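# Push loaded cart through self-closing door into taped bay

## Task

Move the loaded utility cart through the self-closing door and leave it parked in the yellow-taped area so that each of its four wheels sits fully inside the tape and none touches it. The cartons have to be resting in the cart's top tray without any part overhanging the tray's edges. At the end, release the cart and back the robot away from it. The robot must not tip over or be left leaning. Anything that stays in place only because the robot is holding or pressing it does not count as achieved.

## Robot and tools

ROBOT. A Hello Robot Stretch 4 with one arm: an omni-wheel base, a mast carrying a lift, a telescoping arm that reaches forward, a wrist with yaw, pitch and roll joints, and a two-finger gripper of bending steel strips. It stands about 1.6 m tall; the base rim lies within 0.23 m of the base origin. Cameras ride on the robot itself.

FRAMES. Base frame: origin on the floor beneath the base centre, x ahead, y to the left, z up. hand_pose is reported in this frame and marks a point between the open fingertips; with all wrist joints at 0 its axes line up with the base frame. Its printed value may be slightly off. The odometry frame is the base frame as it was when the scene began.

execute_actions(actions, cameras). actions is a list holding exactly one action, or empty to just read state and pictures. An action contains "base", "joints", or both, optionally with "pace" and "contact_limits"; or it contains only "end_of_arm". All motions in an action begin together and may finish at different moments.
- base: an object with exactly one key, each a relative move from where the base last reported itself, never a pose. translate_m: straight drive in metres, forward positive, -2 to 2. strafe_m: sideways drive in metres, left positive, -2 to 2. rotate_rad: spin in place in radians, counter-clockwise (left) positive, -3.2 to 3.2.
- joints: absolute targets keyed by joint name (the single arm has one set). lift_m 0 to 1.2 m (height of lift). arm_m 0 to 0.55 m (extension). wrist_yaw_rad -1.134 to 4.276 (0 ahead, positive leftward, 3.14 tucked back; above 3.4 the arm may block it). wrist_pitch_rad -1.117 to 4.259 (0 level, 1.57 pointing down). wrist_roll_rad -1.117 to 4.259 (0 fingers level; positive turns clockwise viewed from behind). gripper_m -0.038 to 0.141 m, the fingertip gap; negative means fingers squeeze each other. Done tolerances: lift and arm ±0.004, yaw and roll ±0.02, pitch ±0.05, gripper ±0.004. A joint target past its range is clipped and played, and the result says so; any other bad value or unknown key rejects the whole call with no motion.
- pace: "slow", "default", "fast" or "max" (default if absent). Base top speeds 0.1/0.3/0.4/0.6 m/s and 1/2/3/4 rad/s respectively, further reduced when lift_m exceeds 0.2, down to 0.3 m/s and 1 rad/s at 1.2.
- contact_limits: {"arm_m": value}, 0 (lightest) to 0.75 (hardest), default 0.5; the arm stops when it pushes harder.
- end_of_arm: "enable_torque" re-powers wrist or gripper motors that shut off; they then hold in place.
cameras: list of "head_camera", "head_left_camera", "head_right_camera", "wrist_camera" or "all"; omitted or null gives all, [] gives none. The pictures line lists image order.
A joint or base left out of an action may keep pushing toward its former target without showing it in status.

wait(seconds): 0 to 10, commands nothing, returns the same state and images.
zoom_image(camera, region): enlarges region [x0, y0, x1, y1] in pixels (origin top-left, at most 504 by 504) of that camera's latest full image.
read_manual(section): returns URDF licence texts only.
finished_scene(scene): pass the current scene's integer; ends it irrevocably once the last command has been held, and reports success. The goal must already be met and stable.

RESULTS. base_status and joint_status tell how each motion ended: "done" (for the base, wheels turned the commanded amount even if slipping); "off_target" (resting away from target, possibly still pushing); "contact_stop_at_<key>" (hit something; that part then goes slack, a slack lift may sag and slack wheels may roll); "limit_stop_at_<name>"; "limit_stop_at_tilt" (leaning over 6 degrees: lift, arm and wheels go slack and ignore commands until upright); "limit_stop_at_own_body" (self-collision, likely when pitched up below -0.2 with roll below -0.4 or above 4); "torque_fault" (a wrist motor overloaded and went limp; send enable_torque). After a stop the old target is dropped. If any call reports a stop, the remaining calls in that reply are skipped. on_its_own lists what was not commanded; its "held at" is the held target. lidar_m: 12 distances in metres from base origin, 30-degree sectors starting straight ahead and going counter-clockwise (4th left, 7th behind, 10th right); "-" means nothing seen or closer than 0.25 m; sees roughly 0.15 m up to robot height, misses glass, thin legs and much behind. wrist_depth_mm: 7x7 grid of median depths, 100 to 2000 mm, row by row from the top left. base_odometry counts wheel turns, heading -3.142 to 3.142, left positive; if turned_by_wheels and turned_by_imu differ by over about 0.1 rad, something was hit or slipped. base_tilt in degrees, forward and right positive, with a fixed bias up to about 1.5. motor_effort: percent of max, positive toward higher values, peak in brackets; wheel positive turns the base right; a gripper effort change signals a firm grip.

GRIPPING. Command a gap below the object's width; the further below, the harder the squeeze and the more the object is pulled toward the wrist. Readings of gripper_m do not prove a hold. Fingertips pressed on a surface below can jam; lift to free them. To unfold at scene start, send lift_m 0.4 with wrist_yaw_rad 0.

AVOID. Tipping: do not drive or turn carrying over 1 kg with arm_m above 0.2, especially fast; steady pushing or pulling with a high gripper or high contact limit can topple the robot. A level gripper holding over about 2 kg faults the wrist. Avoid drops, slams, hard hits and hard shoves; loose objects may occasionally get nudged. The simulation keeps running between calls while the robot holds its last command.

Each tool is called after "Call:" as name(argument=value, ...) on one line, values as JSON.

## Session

Call:
execute_actions(actions=[])

Scene clock: 0.00 s.
base_odometry: x=+0.000 y=+0.000 heading=+0.000 (m, m, rad; odometry frame)
turned_by_wheels: +0.000 (rad since the last result)
turned_by_imu: +0.000 (rad since the last result)
base_tilt: forward=-0.4 right=+0.6 (deg)
lidar_m: 0.95 1.54 1.53 1.93 1.62 1.29 0.71 0.61 0.60 0.70 0.79 0.81
base_status: not commanded
joint_positions: lift_m=+0.123 arm_m=+0.003 wrist_yaw_rad=+3.095 wrist_pitch_rad=-0.008 wrist_roll_rad=-0.004 gripper_m=+0.057
joint_status: not commanded
motor_effort: lift_m=+20 arm_m=-1 wrist_yaw_rad=+1 wrist_pitch_rad=-8 wrist_roll_rad=+1 gripper_m=-1 wheel_0=+0 wheel_1=+0 wheel_2=+0 (%)
hand_pose: x=-0.1105 y=+0.1006 z=+0.3041 quat_wxyz=(+0.023, +0.004, -0.002, +1.000) (m; base frame)
wrist_depth_mm: - 142 891 1098 1430 1576 1366 / - 123 183 1098 1464 1576 1397 / 106 138 195 1138 1464 1576 1430 / 144 148 891 1138 1499 1576 1430 / 668 759 866 1118 1397 1576 1366 / 654 741 203 1060 198 1098 1098 / 286 289 788 - 809 723 768
pictures: head_camera, head_left_camera, head_right_camera, wrist_camera
camera_calibration (this result's frames):
wrist_camera: T_world_to_cam=[[0.0320621, 0.999249, 0.0217561, -0.10073], [0.0193486, 0.0211426, -0.999589, 0.351732], [-0.999299, 0.0324699, -0.0186561, 0.121403], [0, 0, 0, 1]] pos_world=[0.117742, 0.0892758, 0.356044]
Images, in order (width x height): head_camera 420x560, head_left_camera 420x672, head_right_camera 420x672, wrist_camera 616x392.

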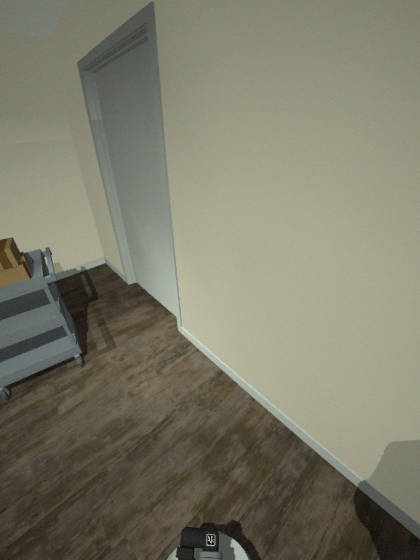

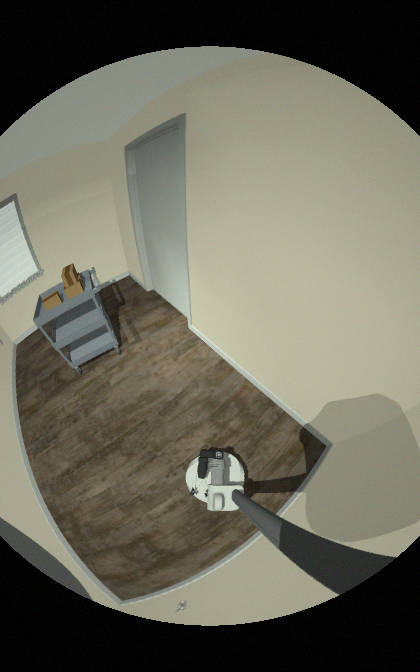

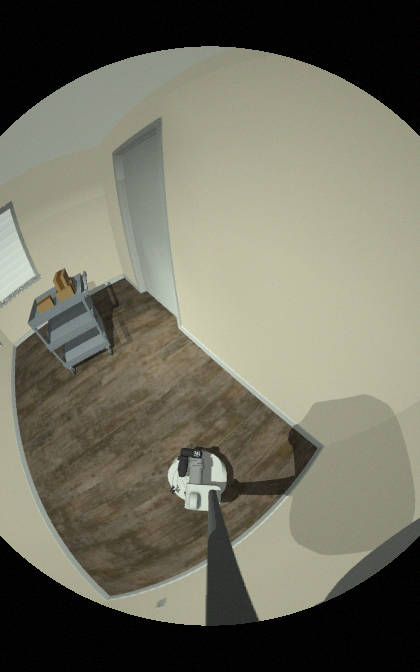

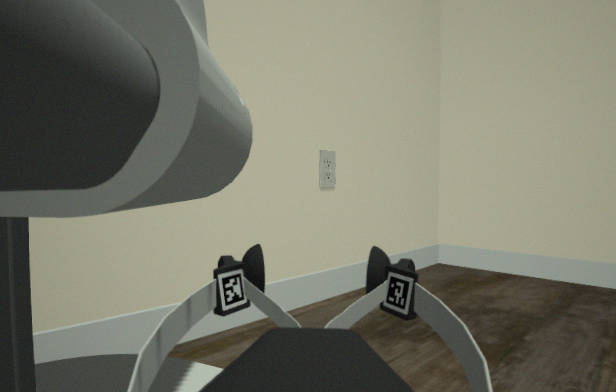

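Call:
zoom_image(camera="head_camera", region=[0, 220, 220, 420])

Call:
zoom_image(camera="head_left_camera", region=[10, 240, 210, 400])

Region (0, 220, 220, 420) of head_camera's 420x560 image, scaled by 2.291, with more detail than that image has; it fills the top 458 rows of this view, and the rest is white.

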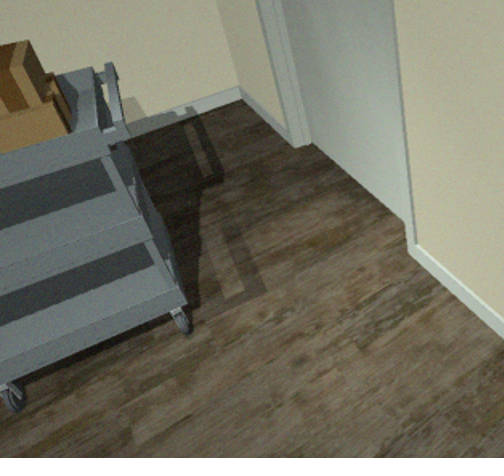

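Region (10, 240, 210, 400) of head_left_camera's 420x672 image, scaled by 2.520, with more detail than that image has; it fills the top 403 rows of this view, and the rest is white.

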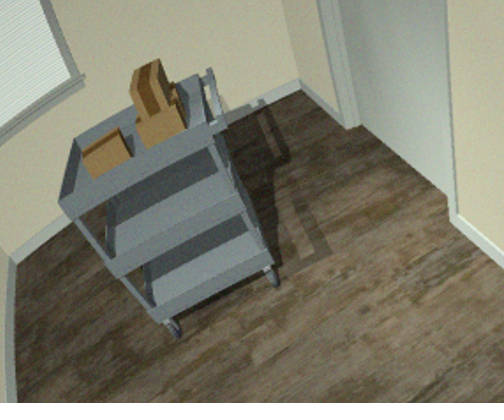

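Call:
execute_actions(actions=[{"base": {"rotate_rad": 0.5}, "pace": "fast"}], cameras=[])

Call:
execute_actions(actions=[{"base": {"translate_m": 1.05}, "joints": {"lift_m": 0.678}, "pace": "max"}], cameras=["head_camera", "head_left_camera", "head_right_camera"])

Scene clock: 43.10 s.
base_odometry: x=+0.000 y=+0.000 heading=+0.500 (m, m, rad; odometry frame)
turned_by_wheels: +0.500 (rad since the last result)
turned_by_imu: +0.499 (rad since the last result)
base_tilt: forward=-0.5 right=+0.9 (deg)
lidar_m: 1.52 1.51 1.92 1.63 1.33 0.74 0.61 0.58 0.72 0.80 0.79 0.95
base_status: done
joint_positions: lift_m=+0.123 arm_m=+0.003 wrist_yaw_rad=+3.095 wrist_pitch_rad=-0.008 wrist_roll_rad=-0.004 gripper_m=+0.057
joint_status: not commanded
motor_effort: lift_m=+20(20) arm_m=+0(0) wrist_yaw_rad=+1(2) wrist_pitch_rad=-8(8) wrist_roll_rad=+0(0) gripper_m=+0(2) wheel_0=+0(8) wheel_1=+2(5) wheel_2=+1(6) (%)
hand_pose: x=-0.1105 y=+0.1006 z=+0.3041 quat_wxyz=(+0.023, +0.004, -0.002, +1.000) (m; base frame)
wrist_depth_mm: - 142 750 788 866 931 1008 / - 123 183 809 866 931 1025 / 105 138 195 820 866 960 1042 / 144 148 750 820 878 960 1042 / 668 707 750 809 878 960 1042 / 668 691 203 798 198 946 1008 / 285 286 732 - 788 723 768
pictures: none
No camera images: the call's "cameras" was empty. Leave "cameras" out to get every camera's image.

Scene clock: 46.40 s.
base_odometry: x=+0.921 y=+0.504 heading=+0.500 (m, m, rad; odometry frame)
turned_by_wheels: +0.000 (rad since the last result)
turned_by_imu: -0.009 (rad since the last result)
base_tilt: forward=-0.5 right=+0.7 (deg)
lidar_m: 1.14 0.55 0.61 1.93 1.92 1.94 1.62 1.16 0.63 0.53 0.52 0.58
base_status: done
joint_positions: lift_m=+0.678 arm_m=+0.003 wrist_yaw_rad=+3.095 wrist_pitch_rad=-0.008 wrist_roll_rad=-0.004 gripper_m=+0.057
joint_status: all done
motor_effort: lift_m=+20(25) arm_m=+0(0) wrist_yaw_rad=+0(2) wrist_pitch_rad=-8(8) wrist_roll_rad=+0(0) gripper_m=-4(5) wheel_0=-1(5) wheel_1=-1(7) wheel_2=-2(14) (%)
hand_pose: x=-0.1105 y=+0.1007 z=+0.8586 quat_wxyz=(+0.023, +0.004, -0.002, +1.000) (m; base frame)
wrist_depth_mm: - 142 1708 1808 1983 - - / - 123 183 1863 - - - / 106 138 194 1921 - - - / 144 148 1756 1863 - - - / 1537 1661 1708 1863 - - - / 1537 1618 203 1756 198 - - / 1537 1576 1756 - - 1863 1808
pictures: head_camera, head_left_camera, head_right_camera
Images, in order (width x height): head_camera 420x560, head_left_camera 420x672, head_right_camera 420x672.

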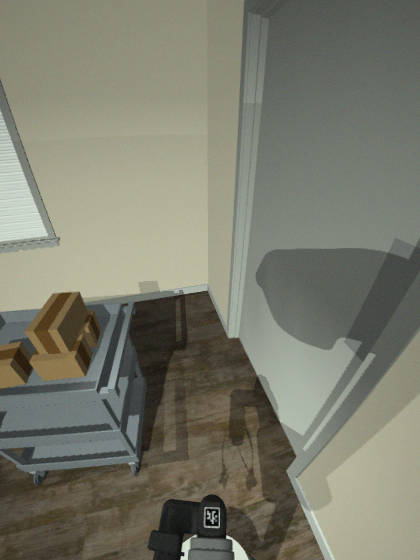

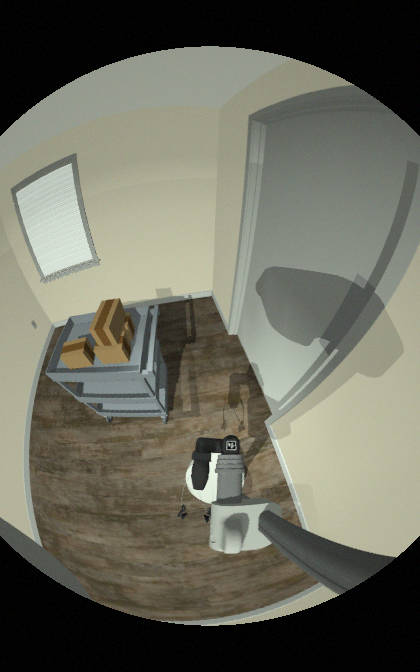

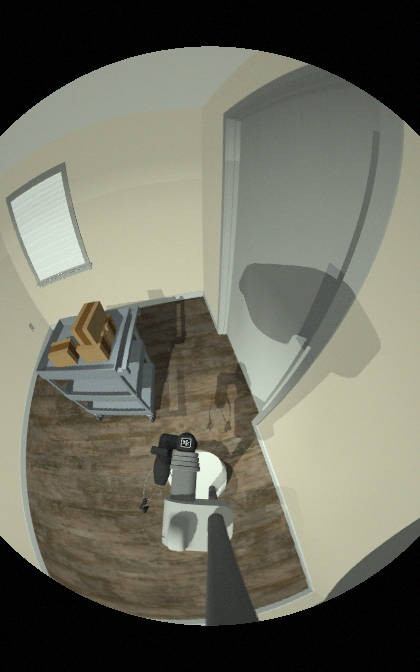

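Call:
zoom_image(camera="head_camera", region=[0, 270, 330, 520])

Call:
zoom_image(camera="head_camera", region=[0, 280, 160, 420])

Region (0, 270, 330, 520) of head_camera's 420x560 image, scaled by 1.527, with more detail than that image has; it fills the top 382 rows of this view, and the rest is white.

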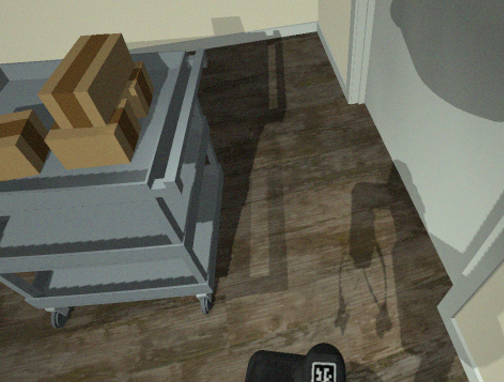

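Region (0, 280, 160, 420) of head_camera's 420x560 image, scaled by 3.150, with more detail than that image has; it fills the top 441 rows of this view, and the rest is white.

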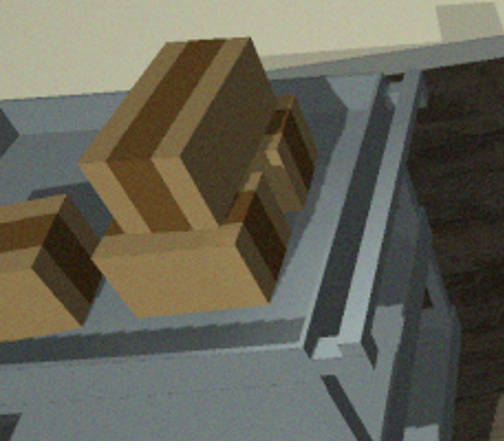

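Call:
execute_actions(actions=[{"base": {"translate_m": 0.716}, "pace": "fast"}], cameras=[])

Call:
execute_actions(actions=[{"base": {"rotate_rad": 1.88}, "pace": "fast"}], cameras=["head_camera", "head_left_camera", "head_right_camera"])

Scene clock: 72.77 s.
base_odometry: x=+1.550 y=+0.847 heading=+0.500 (m, m, rad; odometry frame)
turned_by_wheels: +0.000 (rad since the last result)
turned_by_imu: -0.008 (rad since the last result)
base_tilt: forward=-0.5 right=+0.6 (deg)
lidar_m: 0.72 1.41 0.40 0.34 0.33 2.42 2.30 0.75 0.47 0.39 0.37 0.45
base_status: done
joint_positions: lift_m=+0.678 arm_m=+0.003 wrist_yaw_rad=+3.095 wrist_pitch_rad=-0.008 wrist_roll_rad=-0.004 gripper_m=+0.057
joint_status: not commanded
motor_effort: lift_m=+20(20) arm_m=+0(0) wrist_yaw_rad=+1(1) wrist_pitch_rad=-8(8) wrist_roll_rad=+0(0) gripper_m=-2(2) wheel_0=+0(4) wheel_1=+0(5) wheel_2=-1(8) (%)
hand_pose: x=-0.1105 y=+0.1006 z=+0.8586 quat_wxyz=(+0.023, +0.004, -0.002, +1.000) (m; base frame)
wrist_depth_mm: - 142 - - - - - / - 123 183 - - - - / 106 138 195 - - - - / 144 148 - - - - - / 1138 - - - - - 366 / 1160 - 203 - 198 - - / 1182 1756 - - - 1863 -
pictures: none
No camera images: the call's "cameras" was empty. Leave "cameras" out to get every camera's image.

Scene clock: 74.77 s.
base_odometry: x=+1.550 y=+0.847 heading=+2.380 (m, m, rad; odometry frame)
turned_by_wheels: +1.880 (rad since the last result)
turned_by_imu: +1.881 (rad since the last result)
base_tilt: forward=-0.6 right=+0.7 (deg)
lidar_m: 0.33 0.38 2.37 1.26 0.44 0.41 0.38 0.42 0.61 1.39 1.47 0.35
base_status: done
joint_positions: lift_m=+0.678 arm_m=+0.003 wrist_yaw_rad=+3.095 wrist_pitch_rad=-0.008 wrist_roll_rad=-0.004 gripper_m=+0.057
joint_status: not commanded
motor_effort: lift_m=+20(20) arm_m=+0(0) wrist_yaw_rad=+1(1) wrist_pitch_rad=-9(9) wrist_roll_rad=+1(0) gripper_m=-3(3) wheel_0=+0(4) wheel_1=+0(6) wheel_2=-1(6) (%)
hand_pose: x=-0.1105 y=+0.1007 z=+0.8586 quat_wxyz=(+0.023, +0.004, -0.002, +1.000) (m; base frame)
wrist_depth_mm: - 142 525 535 525 508 442 / - 123 183 535 530 512 449 / 105 138 194 535 539 512 449 / 144 148 535 539 539 508 449 / 544 539 539 539 544 508 455 / 535 539 202 544 198 488 459 / 539 544 544 - 549 466 466
pictures: head_camera, head_left_camera, head_right_camera
Images, in order (width x height): head_camera 420x560, head_left_camera 420x672, head_right_camera 420x672.

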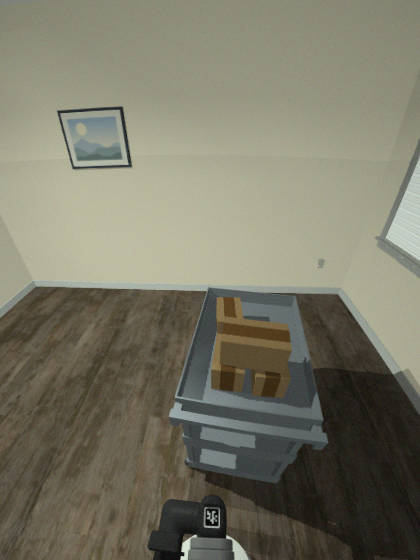

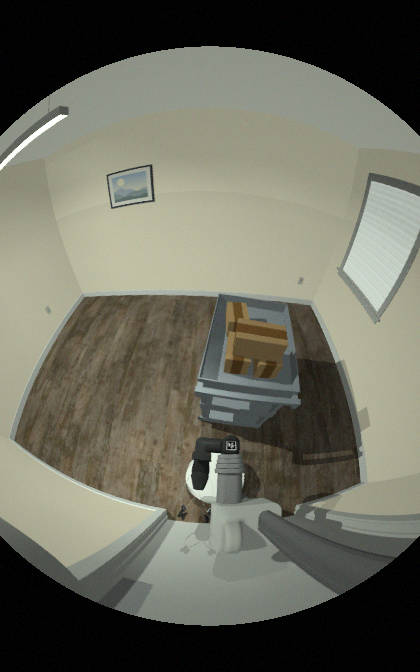

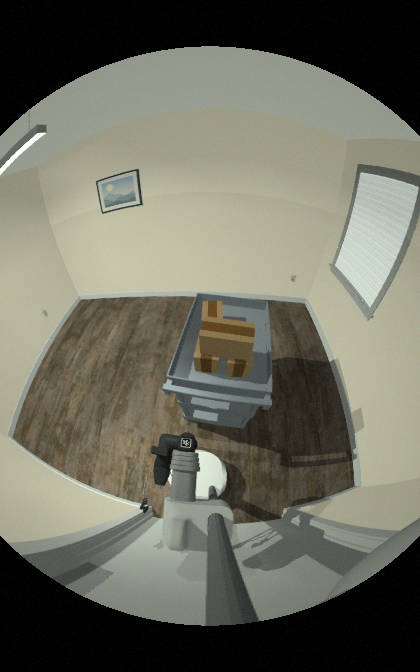

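Call:
execute_actions(actions=[{"base": {"translate_m": -0.14}, "joints": {"wrist_yaw_rad": 0.0, "wrist_roll_rad": 1.57, "gripper_m": 0.11}}], cameras=["head_camera", "head_left_camera", "wrist_camera"])

Scene clock: 83.37 s.
base_odometry: x=+1.651 y=+0.750 heading=+2.380 (m, m, rad; odometry frame)
turned_by_wheels: +0.000 (rad since the last result)
turned_by_imu: -0.001 (rad since the last result)
base_tilt: forward=-0.7 right=+0.6 (deg)
lidar_m: 0.48 2.38 2.38 0.73 0.36 0.27 0.25 0.26 0.39 0.74 1.49 0.49
base_status: done
joint_positions: lift_m=+0.678 arm_m=+0.003 wrist_yaw_rad=+0.000 wrist_pitch_rad=-0.008 wrist_roll_rad=+1.569 gripper_m=+0.110
joint_status: all done
motor_effort: lift_m=+20(20) arm_m=+0(1) wrist_yaw_rad=+0(2) wrist_pitch_rad=-9(9) wrist_roll_rad=+2(7) gripper_m=+2(4) wheel_0=+0(4) wheel_1=+0(4) wheel_2=+0(8) (%)
hand_pose: x=+0.4622 y=-0.0873 z=+0.8586 quat_wxyz=(+0.708, +0.707, -0.003, +0.003) (m; base frame)
wrist_depth_mm: - - - 303 303 1863 574 / - - - 309 310 878 580 / - - 433 319 319 854 585 / - - 439 324 325 866 585 / - - 452 332 332 798 580 / - - 462 277 336 676 569 / - - - - - 1756 535
pictures: head_camera, head_left_camera, wrist_camera
camera_calibration (this result's frames):
wrist_camera: T_world_to_cam=[[0.0226496, -0.0192299, -0.999559, 0.848983], [-0.0267788, 0.999445, -0.0198345, 0.164452], [0.999385, 0.0272162, 0.022122, -0.249062], [0, 0, 0, 1]] pos_world=[0.234084, -0.141257, 0.85738]
Images, in order (width x height): head_camera 420x560, head_left_camera 420x672, wrist_camera 616x392.

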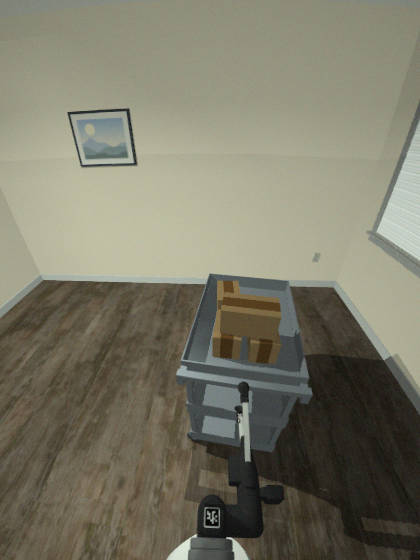

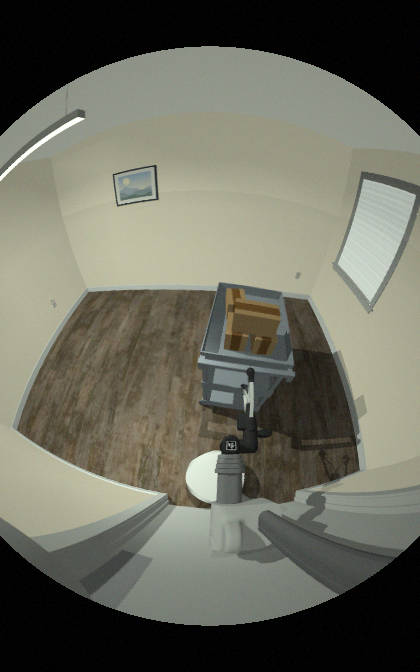

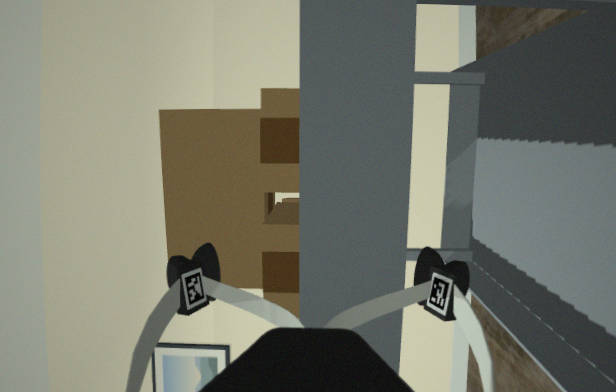

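Call:
execute_actions(actions=[])

Scene clock: 98.63 s.
base_odometry: x=+1.651 y=+0.750 heading=+2.380 (m, m, rad; odometry frame)
turned_by_wheels: +0.000 (rad since the last result)
turned_by_imu: -0.001 (rad since the last result)
base_tilt: forward=-0.6 right=+0.6 (deg)
lidar_m: 0.46 2.39 2.38 0.71 0.37 0.27 0.25 0.26 0.40 0.72 1.49 0.49
base_status: done
joint_positions: lift_m=+0.678 arm_m=+0.003 wrist_yaw_rad=+0.000 wrist_pitch_rad=-0.008 wrist_roll_rad=+1.569 gripper_m=+0.110
joint_status: all done
motor_effort: lift_m=+20(20) arm_m=+0(1) wrist_yaw_rad=+0(2) wrist_pitch_rad=-8(9) wrist_roll_rad=+2(7) gripper_m=-1(4) wheel_0=-1(4) wheel_1=+0(4) wheel_2=+0(8) (%)
hand_pose: x=+0.4622 y=-0.0873 z=+0.8586 quat_wxyz=(+0.708, +0.707, -0.003, +0.003) (m; base frame)
wrist_depth_mm: - - - 303 304 1863 580 / - - - 310 310 854 585 / - - 430 315 319 866 580 / - - 445 325 327 842 580 / - - 449 332 332 798 580 / - - 466 277 338 676 574 / - - - - - 1708 535
pictures: head_camera, head_left_camera, head_right_camera, wrist_camera
camera_calibration (this result's frames):
wrist_camera: T_world_to_cam=[[0.0226496, -0.0192298, -0.999559, 0.848983], [-0.026779, 0.999445, -0.0198344, 0.164452], [0.999385, 0.0272164, 0.022122, -0.249062], [0, 0, 0, 1]] pos_world=[0.234084, -0.141257, 0.85738]
Images, in order (width x height): head_camera 420x560, head_left_camera 420x672, head_right_camera 420x672, wrist_camera 616x392.

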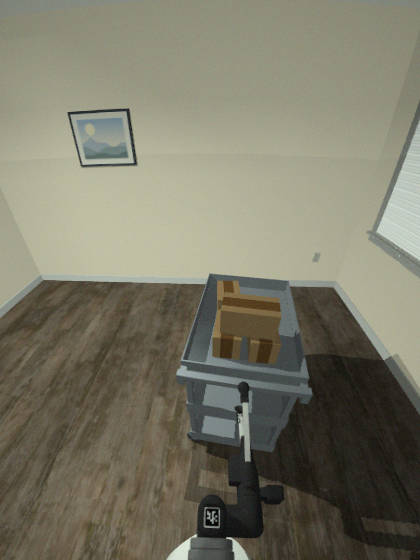

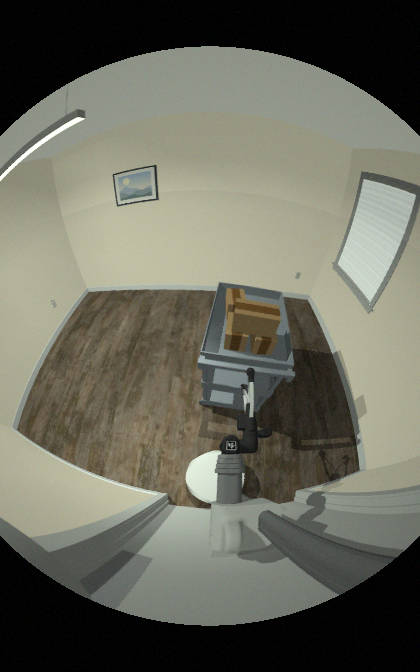

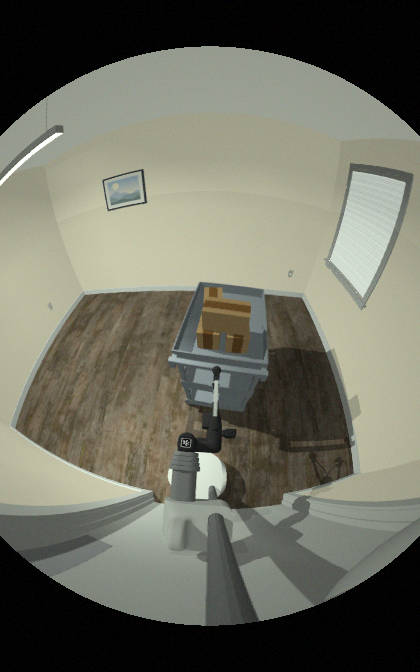

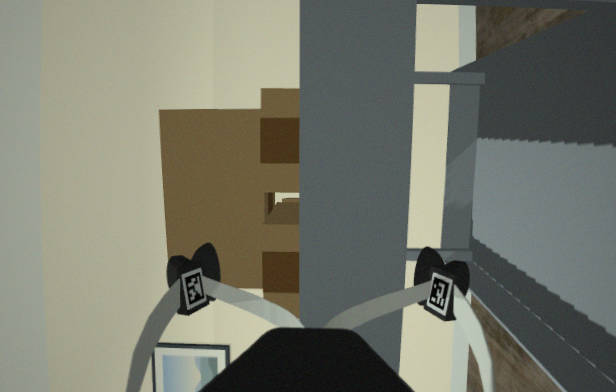

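Call:
execute_actions(actions=[{"base": {"translate_m": 0.058}, "joints": {"gripper_m": 0.08}, "pace": "slow"}], cameras=["head_camera", "wrist_camera"])

Scene clock: 105.93 s.
base_odometry: x=+1.609 y=+0.790 heading=+2.380 (m, m, rad; odometry frame)
turned_by_wheels: +0.000 (rad since the last result)
turned_by_imu: -0.002 (rad since the last result)
base_tilt: forward=-0.7 right=+0.6 (deg)
lidar_m: 0.44 0.49 2.38 0.95 0.40 0.32 0.31 0.32 0.48 1.02 1.48 0.44
base_status: done
joint_positions: lift_m=+0.678 arm_m=+0.003 wrist_yaw_rad=+0.000 wrist_pitch_rad=-0.008 wrist_roll_rad=+1.569 gripper_m=+0.080
joint_status: all done
motor_effort: lift_m=+20(20) arm_m=+0(0) wrist_yaw_rad=+1(1) wrist_pitch_rad=-8(8) wrist_roll_rad=+2(3) gripper_m=-2(0) wheel_0=+0(1) wheel_1=+0(2) wheel_2=-1(2) (%)
hand_pose: x=+0.4621 y=-0.0874 z=+0.8586 quat_wxyz=(+0.708, +0.707, -0.003, +0.003) (m; base frame)
wrist_depth_mm: - - - 195 249 1921 559 / - - - 200 252 798 580 / - - 373 204 260 842 580 / - - 382 209 267 854 574 / - - 394 214 272 820 580 / - - 220 218 277 715 580 / - - - - 289 1618 521
pictures: head_camera, wrist_camera
camera_calibration (this result's frames):
wrist_camera: T_world_to_cam=[[0.0226483, -0.0192315, -0.999559, 0.848983], [-0.026715, 0.999446, -0.0198346, 0.164442], [0.999386, 0.0271524, 0.022122, -0.249063], [0, 0, 0, 1]] pos_world=[0.234075, -0.141261, 0.85738]
Images, in order (width x height): head_camera 420x560, wrist_camera 616x392.

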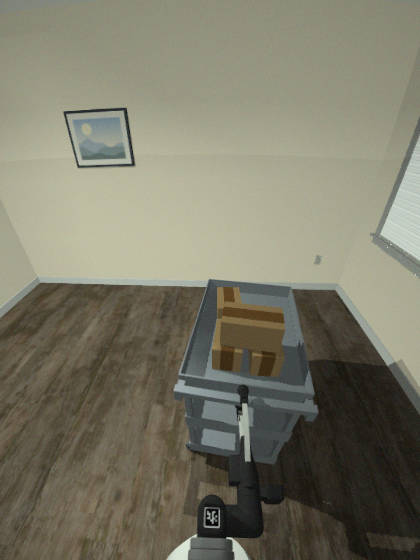

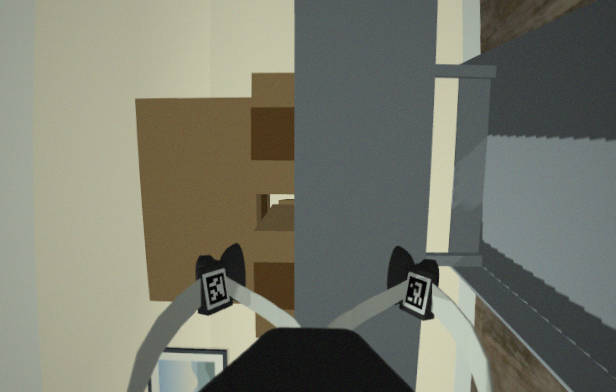

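Call:
execute_actions(actions=[{"joints": {"gripper_m": -0.02}}], cameras=["head_camera", "wrist_camera"])

Scene clock: 111.83 s.
base_odometry: x=+1.609 y=+0.790 heading=+2.380 (m, m, rad; odometry frame)
turned_by_wheels: +0.000 (rad since the last result)
turned_by_imu: -0.002 (rad since the last result)
base_tilt: forward=-0.8 right=+0.8 (deg)
lidar_m: 0.43 0.46 2.35 0.95 0.42 0.32 0.29 0.32 0.48 1.01 1.49 0.44
base_status: not commanded
joint_positions: lift_m=+0.678 arm_m=+0.003 wrist_yaw_rad=+0.002 wrist_pitch_rad=-0.008 wrist_roll_rad=+1.569 gripper_m=-0.019
joint_status: all done
motor_effort: lift_m=+20(20) arm_m=+0(0) wrist_yaw_rad=-4(6) wrist_pitch_rad=-11(11) wrist_roll_rad=+2(2) gripper_m=-20(25) wheel_0=-1(1) wheel_1=-1(1) wheel_2=+2(2) (%)
hand_pose: x=+0.4623 y=-0.0868 z=+0.8584 quat_wxyz=(+0.708, +0.707, -0.002, +0.003) (m; base frame)
wrist_depth_mm: - - - 187 240 1921 559 / - - - 191 248 788 574 / - - 364 196 252 842 585 / - - 377 201 259 854 580 / - - 384 206 264 831 580 / - - 188 207 186 707 569 / - - - - 276 1661 512
pictures: head_camera, wrist_camera
camera_calibration (this result's frames):
wrist_camera: T_world_to_cam=[[0.0219102, -0.019186, -0.999576, 0.849127], [-0.0285893, 0.999395, -0.0198092, 0.164745], [0.999351, 0.0290112, 0.0213485, -0.248394], [0, 0, 0, 1]] pos_world=[0.234338, -0.141148, 0.857333]
Images, in order (width x height): head_camera 420x560, wrist_camera 616x392.

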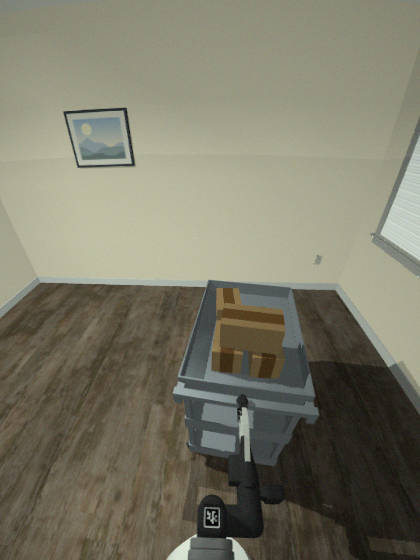

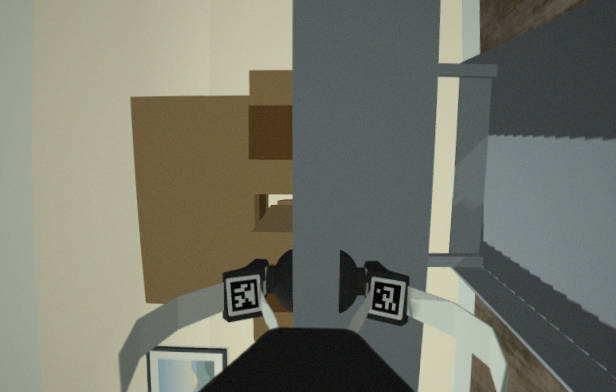

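Call:
execute_actions(actions=[{"base": {"translate_m": -0.35}, "pace": "slow"}])

Scene clock: 117.93 s.
base_odometry: x=+1.862 y=+0.549 heading=+2.380 (m, m, rad; odometry frame)
turned_by_wheels: +0.000 (rad since the last result)
turned_by_imu: -0.001 (rad since the last result)
base_tilt: forward=-0.6 right=+0.7 (deg)
lidar_m: 0.42 0.47 0.34 0.29 2.38 0.25 - - 0.25 0.36 1.48 0.43
base_status: done
joint_positions: lift_m=+0.678 arm_m=+0.003 wrist_yaw_rad=-0.002 wrist_pitch_rad=-0.008 wrist_roll_rad=+1.569 gripper_m=-0.019
joint_status: not commanded
motor_effort: lift_m=+20(20) arm_m=+0(0) wrist_yaw_rad=+6(6) wrist_pitch_rad=-9(11) wrist_roll_rad=+3(2) gripper_m=-22(23) wheel_0=-3(8) wheel_1=-1(10) wheel_2=+0(9) (%)
hand_pose: x=+0.4620 y=-0.0880 z=+0.8585 quat_wxyz=(+0.708, +0.707, -0.004, +0.002) (m; base frame)
wrist_depth_mm: - - - 185 239 1863 549 / - - - 191 246 798 580 / - - 364 195 252 842 585 / - - 379 200 258 866 580 / - - 387 206 265 854 585 / - - 188 207 184 691 564 / - - - - 278 1708 517
pictures: head_camera, head_left_camera, head_right_camera, wrist_camera
camera_calibration (this result's frames):
wrist_camera: T_world_to_cam=[[0.0223264, -0.0192758, -0.999565, 0.849039], [-0.0245, 0.999503, -0.0198219, 0.164046], [0.99945, 0.0249318, 0.0218431, -0.248835], [0, 0, 0, 1]] pos_world=[0.233761, -0.141395, 0.857356]
Images, in order (width x height): head_camera 420x560, head_left_camera 420x672, head_right_camera 420x672, wrist_camera 616x392.

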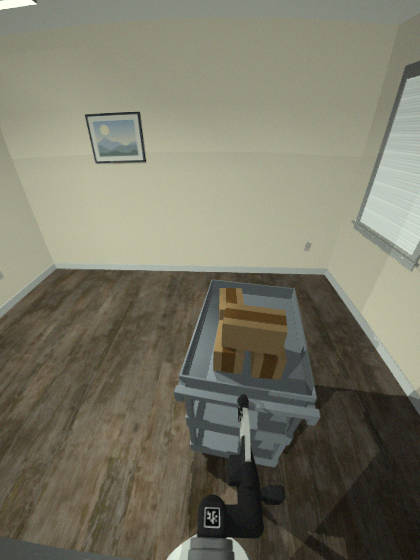

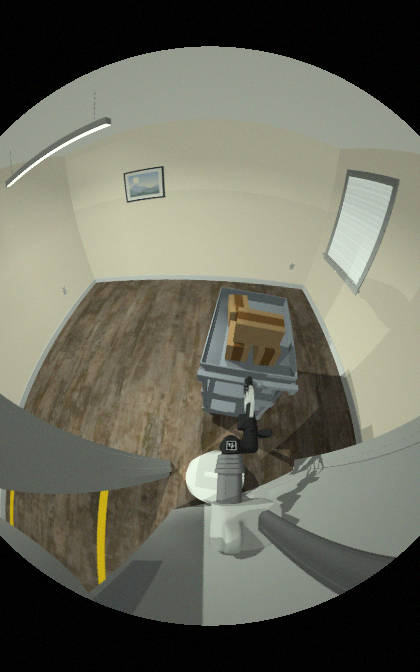

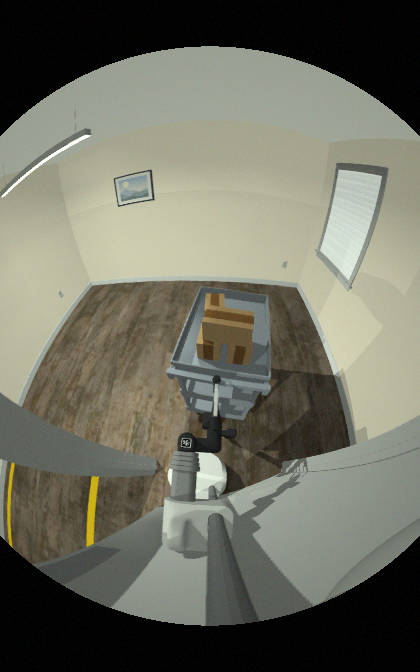

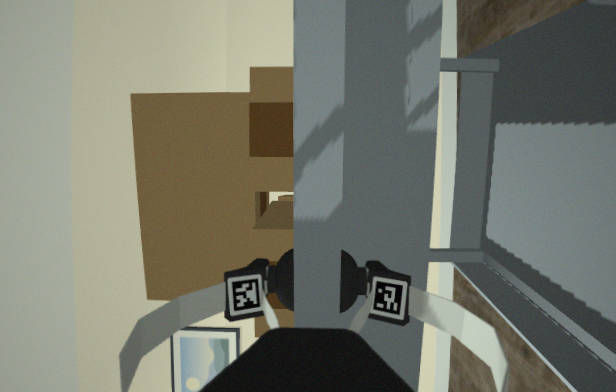

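Call:
execute_actions(actions=[{"base": {"translate_m": -0.4}, "pace": "slow"}])

Scene clock: 124.53 s.
base_odometry: x=+2.151 y=+0.273 heading=+2.379 (m, m, rad; odometry frame)
turned_by_wheels: +0.000 (rad since the last result)
turned_by_imu: +0.000 (rad since the last result)
base_tilt: forward=-0.7 right=+0.7 (deg)
lidar_m: 0.44 0.48 0.49 1.45 2.38 1.80 0.25 - - 0.25 0.37 0.42
base_status: done
joint_positions: lift_m=+0.678 arm_m=+0.003 wrist_yaw_rad=-0.003 wrist_pitch_rad=-0.008 wrist_roll_rad=+1.569 gripper_m=-0.019
joint_status: not commanded
motor_effort: lift_m=+20(20) arm_m=+0(0) wrist_yaw_rad=+11(10) wrist_pitch_rad=-10(9) wrist_roll_rad=+2(2) gripper_m=-20(24) wheel_0=-3(6) wheel_1=-2(5) wheel_2=+0(6) (%)
hand_pose: x=+0.4618 y=-0.0884 z=+0.8585 quat_wxyz=(+0.708, +0.707, -0.004, +0.002) (m; base frame)
wrist_depth_mm: - - - 178 231 778 574 / - - 355 185 239 809 580 / - 368 362 191 248 831 580 / - - 377 198 254 854 585 / - - 387 205 264 798 580 / - - 189 208 184 683 539 / - - - - 286 1618 508
pictures: head_camera, head_left_camera, head_right_camera, wrist_camera
camera_calibration (this result's frames):
wrist_camera: T_world_to_cam=[[0.0222994, -0.0193072, -0.999565, 0.849043], [-0.0230972, 0.999537, -0.019822, 0.163802], [0.999484, 0.0235292, 0.0218432, -0.248841], [0, 0, 0, 1]] pos_world=[0.233563, -0.141479, 0.857356]
Images, in order (width x height): head_camera 420x560, head_left_camera 420x672, head_right_camera 420x672, wrist_camera 616x392.

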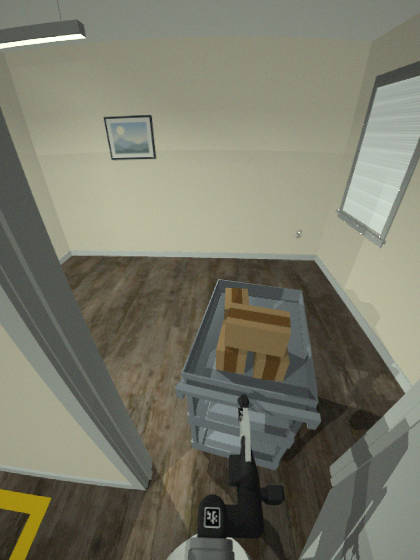

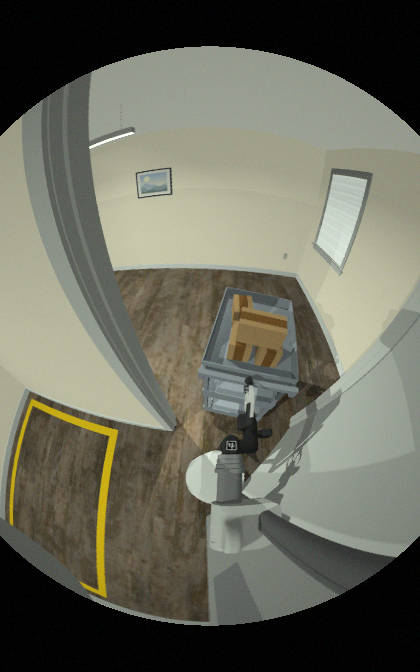

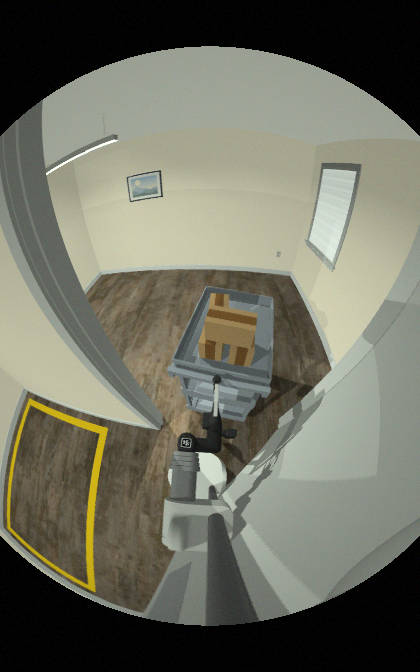

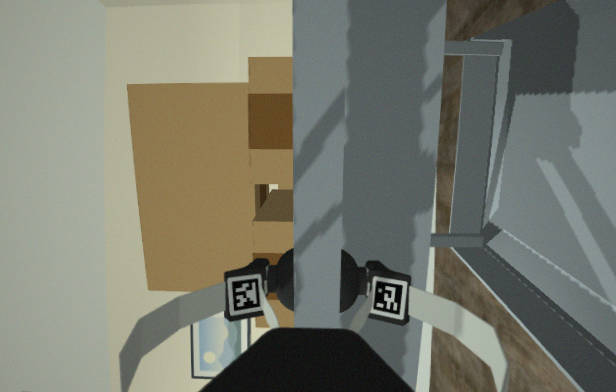

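Call:
execute_actions(actions=[{"base": {"translate_m": -0.4}, "pace": "slow"}])

Scene clock: 201.27 s.
base_odometry: x=+2.440 y=-0.004 heading=+2.379 (m, m, rad; odometry frame)
turned_by_wheels: +0.000 (rad since the last result)
turned_by_imu: -0.001 (rad since the last result)
base_tilt: forward=-0.5 right=+0.8 (deg)
lidar_m: 0.41 0.83 1.06 2.28 1.90 1.38 1.33 1.39 - 0.25 0.27 0.44
base_status: done
joint_positions: lift_m=+0.678 arm_m=+0.003 wrist_yaw_rad=-0.004 wrist_pitch_rad=-0.008 wrist_roll_rad=+1.569 gripper_m=-0.019
joint_status: not commanded
motor_effort: lift_m=+20(20) arm_m=+0(0) wrist_yaw_rad=+9(14) wrist_pitch_rad=-9(10) wrist_roll_rad=+2(2) gripper_m=-19(22) wheel_0=-5(5) wheel_1=-3(8) wheel_2=+2(8) (%)
hand_pose: x=+0.4618 y=-0.0885 z=+0.8585 quat_wxyz=(+0.708, +0.707, -0.004, +0.002) (m; base frame)
wrist_depth_mm: - - - 173 226 759 580 / - - 349 180 236 798 580 / - 368 359 188 245 831 580 / - - 375 196 254 866 574 / - - 389 204 265 798 569 / - - 189 207 185 1618 549 / - - - - 291 1618 1281
pictures: head_camera, head_left_camera, head_right_camera, wrist_camera
camera_calibration (this result's frames):
wrist_camera: T_world_to_cam=[[0.0222963, -0.0193107, -0.999565, 0.849044], [-0.0229412, 0.99954, -0.019822, 0.163775], [0.999488, 0.0233732, 0.0218431, -0.248841], [0, 0, 0, 1]] pos_world=[0.233541, -0.141488, 0.857356]
Images, in order (width x height): head_camera 420x560, head_left_camera 420x672, head_right_camera 420x672, wrist_camera 616x392.

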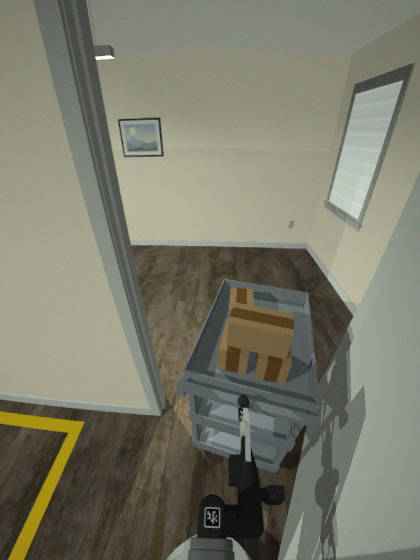

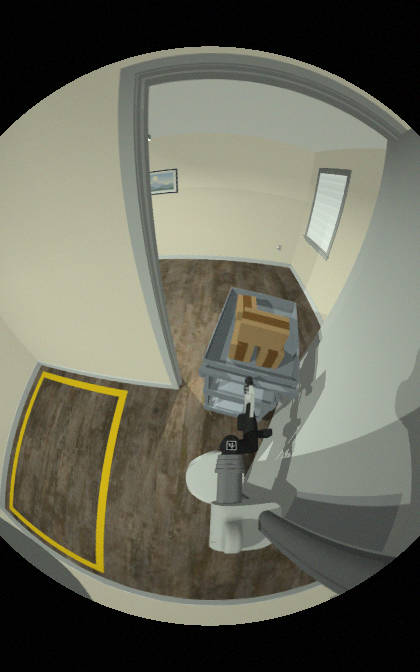

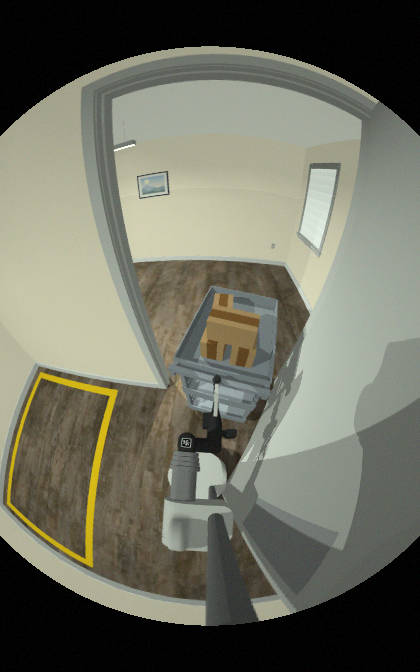

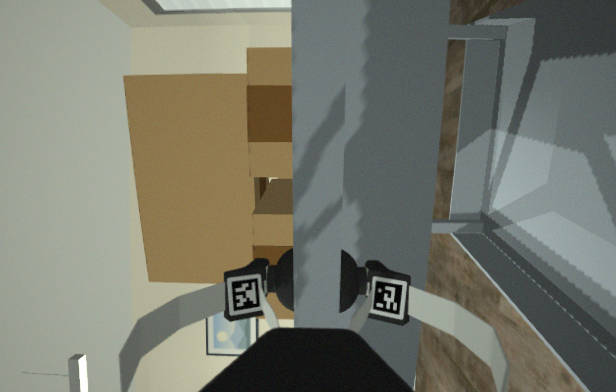

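Call:
execute_actions(actions=[{"base": {"translate_m": -0.25}, "pace": "slow"}])

Scene clock: 215.10 s.
base_odometry: x=+2.621 y=-0.176 heading=+2.379 (m, m, rad; odometry frame)
turned_by_wheels: +0.000 (rad since the last result)
turned_by_imu: -0.001 (rad since the last result)
base_tilt: forward=-0.6 right=+1.0 (deg)
lidar_m: 0.42 1.04 1.45 2.28 1.54 1.12 1.07 1.13 1.45 1.40 0.25 0.32
base_status: done
joint_positions: lift_m=+0.678 arm_m=+0.003 wrist_yaw_rad=+0.000 wrist_pitch_rad=-0.008 wrist_roll_rad=+1.569 gripper_m=-0.019
joint_status: not commanded
motor_effort: lift_m=+20(20) arm_m=+0(0) wrist_yaw_rad=+2(12) wrist_pitch_rad=-9(9) wrist_roll_rad=+2(2) gripper_m=-20(24) wheel_0=-2(7) wheel_1=-1(6) wheel_2=+4(7) (%)
hand_pose: x=+0.4621 y=-0.0875 z=+0.8585 quat_wxyz=(+0.708, +0.707, -0.003, +0.003) (m; base frame)
wrist_depth_mm: - - - 169 222 741 585 / - - 345 176 231 809 580 / - 366 355 186 242 831 580 / - - 375 195 253 878 580 / - - 389 204 265 768 580 / - - 187 208 185 1618 544 / - - - - 296 1576 1336
pictures: head_camera, head_left_camera, head_right_camera, wrist_camera
camera_calibration (this result's frames):
wrist_camera: T_world_to_cam=[[0.0223442, -0.0192337, -0.999565, 0.849036], [-0.0263891, 0.999455, -0.0198215, 0.164374], [0.999402, 0.0268206, 0.0218244, -0.248811], [0, 0, 0, 1]] pos_world=[0.234028, -0.141281, 0.857355]
Images, in order (width x height): head_camera 420x560, head_left_camera 420x672, head_right_camera 420x672, wrist_camera 616x392.

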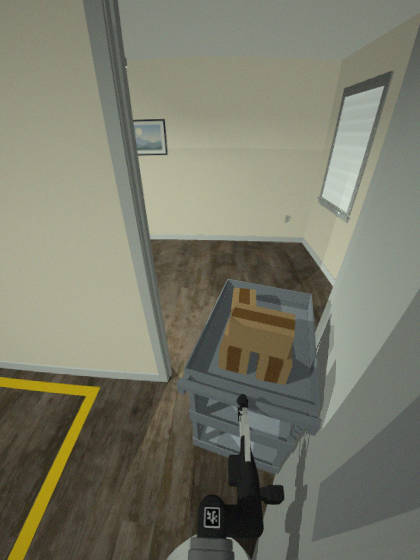

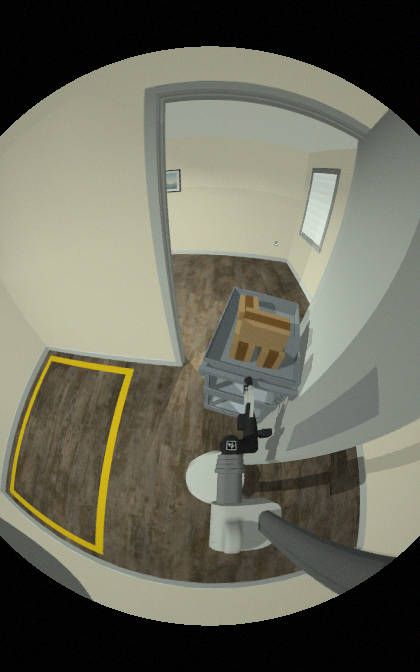

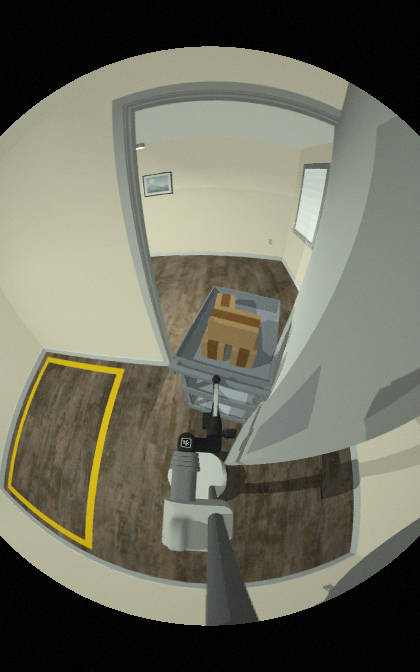

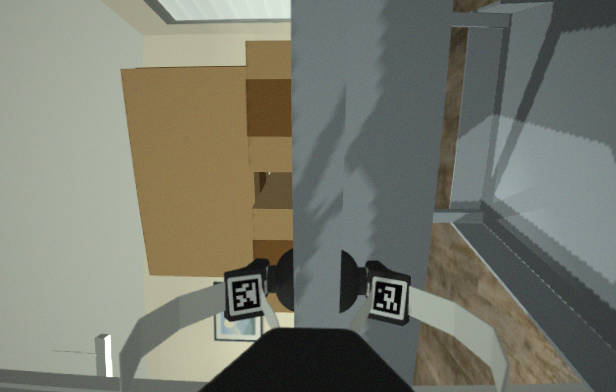

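Call:
execute_actions(actions=[{"base": {"translate_m": -0.28}, "pace": "slow"}])

Scene clock: 244.37 s.
base_odometry: x=+2.823 y=-0.370 heading=+2.379 (m, m, rad; odometry frame)
turned_by_wheels: +0.000 (rad since the last result)
turned_by_imu: +0.001 (rad since the last result)
base_tilt: forward=-0.6 right=+1.0 (deg)
lidar_m: 0.44 1.31 1.84 2.29 1.16 0.83 0.79 0.83 1.15 1.40 0.45 0.41
base_status: done
joint_positions: lift_m=+0.678 arm_m=+0.003 wrist_yaw_rad=+0.004 wrist_pitch_rad=-0.008 wrist_roll_rad=+1.569 gripper_m=-0.019
joint_status: not commanded
motor_effort: lift_m=+20(20) arm_m=+0(0) wrist_yaw_rad=-13(15) wrist_pitch_rad=-10(10) wrist_roll_rad=+2(2) gripper_m=-22(19) wheel_0=+1(3) wheel_1=-1(4) wheel_2=+4(10) (%)
hand_pose: x=+0.4625 y=-0.0861 z=+0.8585 quat_wxyz=(+0.708, +0.707, -0.001, +0.004) (m; base frame)
wrist_depth_mm: - - - 168 220 750 580 / - - 345 176 229 798 580 / - 364 357 186 241 831 580 / - - 375 195 252 854 591 / - - 389 204 265 809 580 / - - 187 208 184 1661 544 / 1098 1078 1078 - 296 1078 1078
pictures: head_camera, head_left_camera, head_right_camera, wrist_camera
camera_calibration (this result's frames):
wrist_camera: T_world_to_cam=[[0.0223898, -0.0191299, -0.999566, 0.849029], [-0.0310268, 0.999322, -0.0198202, 0.165178], [0.999268, 0.0314571, 0.0217811, -0.24875], [0, 0, 0, 1]] pos_world=[0.234683, -0.140999, 0.857353]
Images, in order (width x height): head_camera 420x560, head_left_camera 420x672, head_right_camera 420x672, wrist_camera 616x392.

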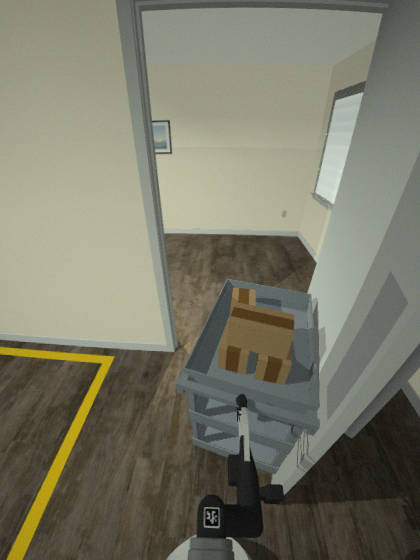

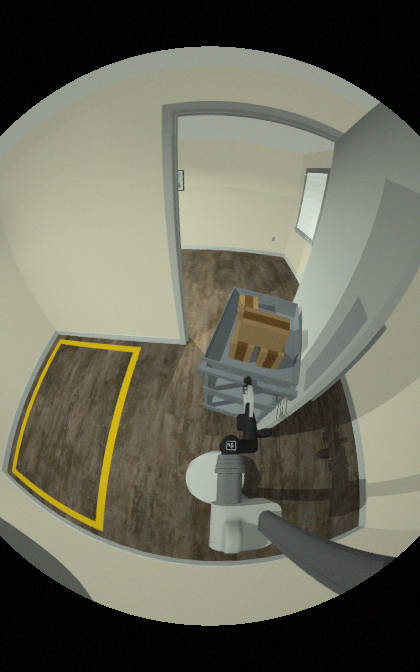

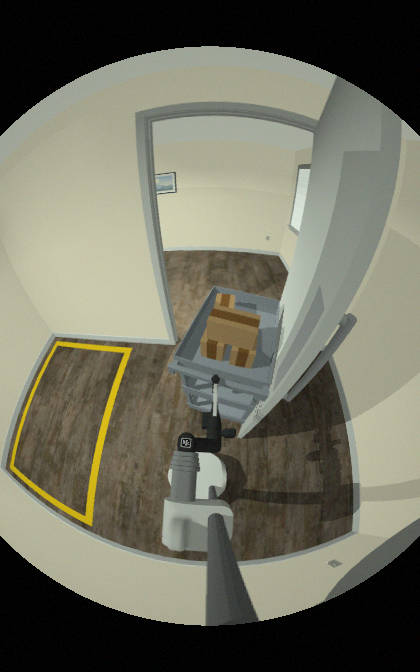

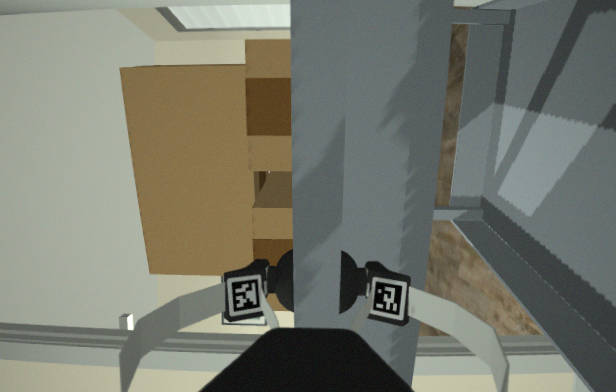

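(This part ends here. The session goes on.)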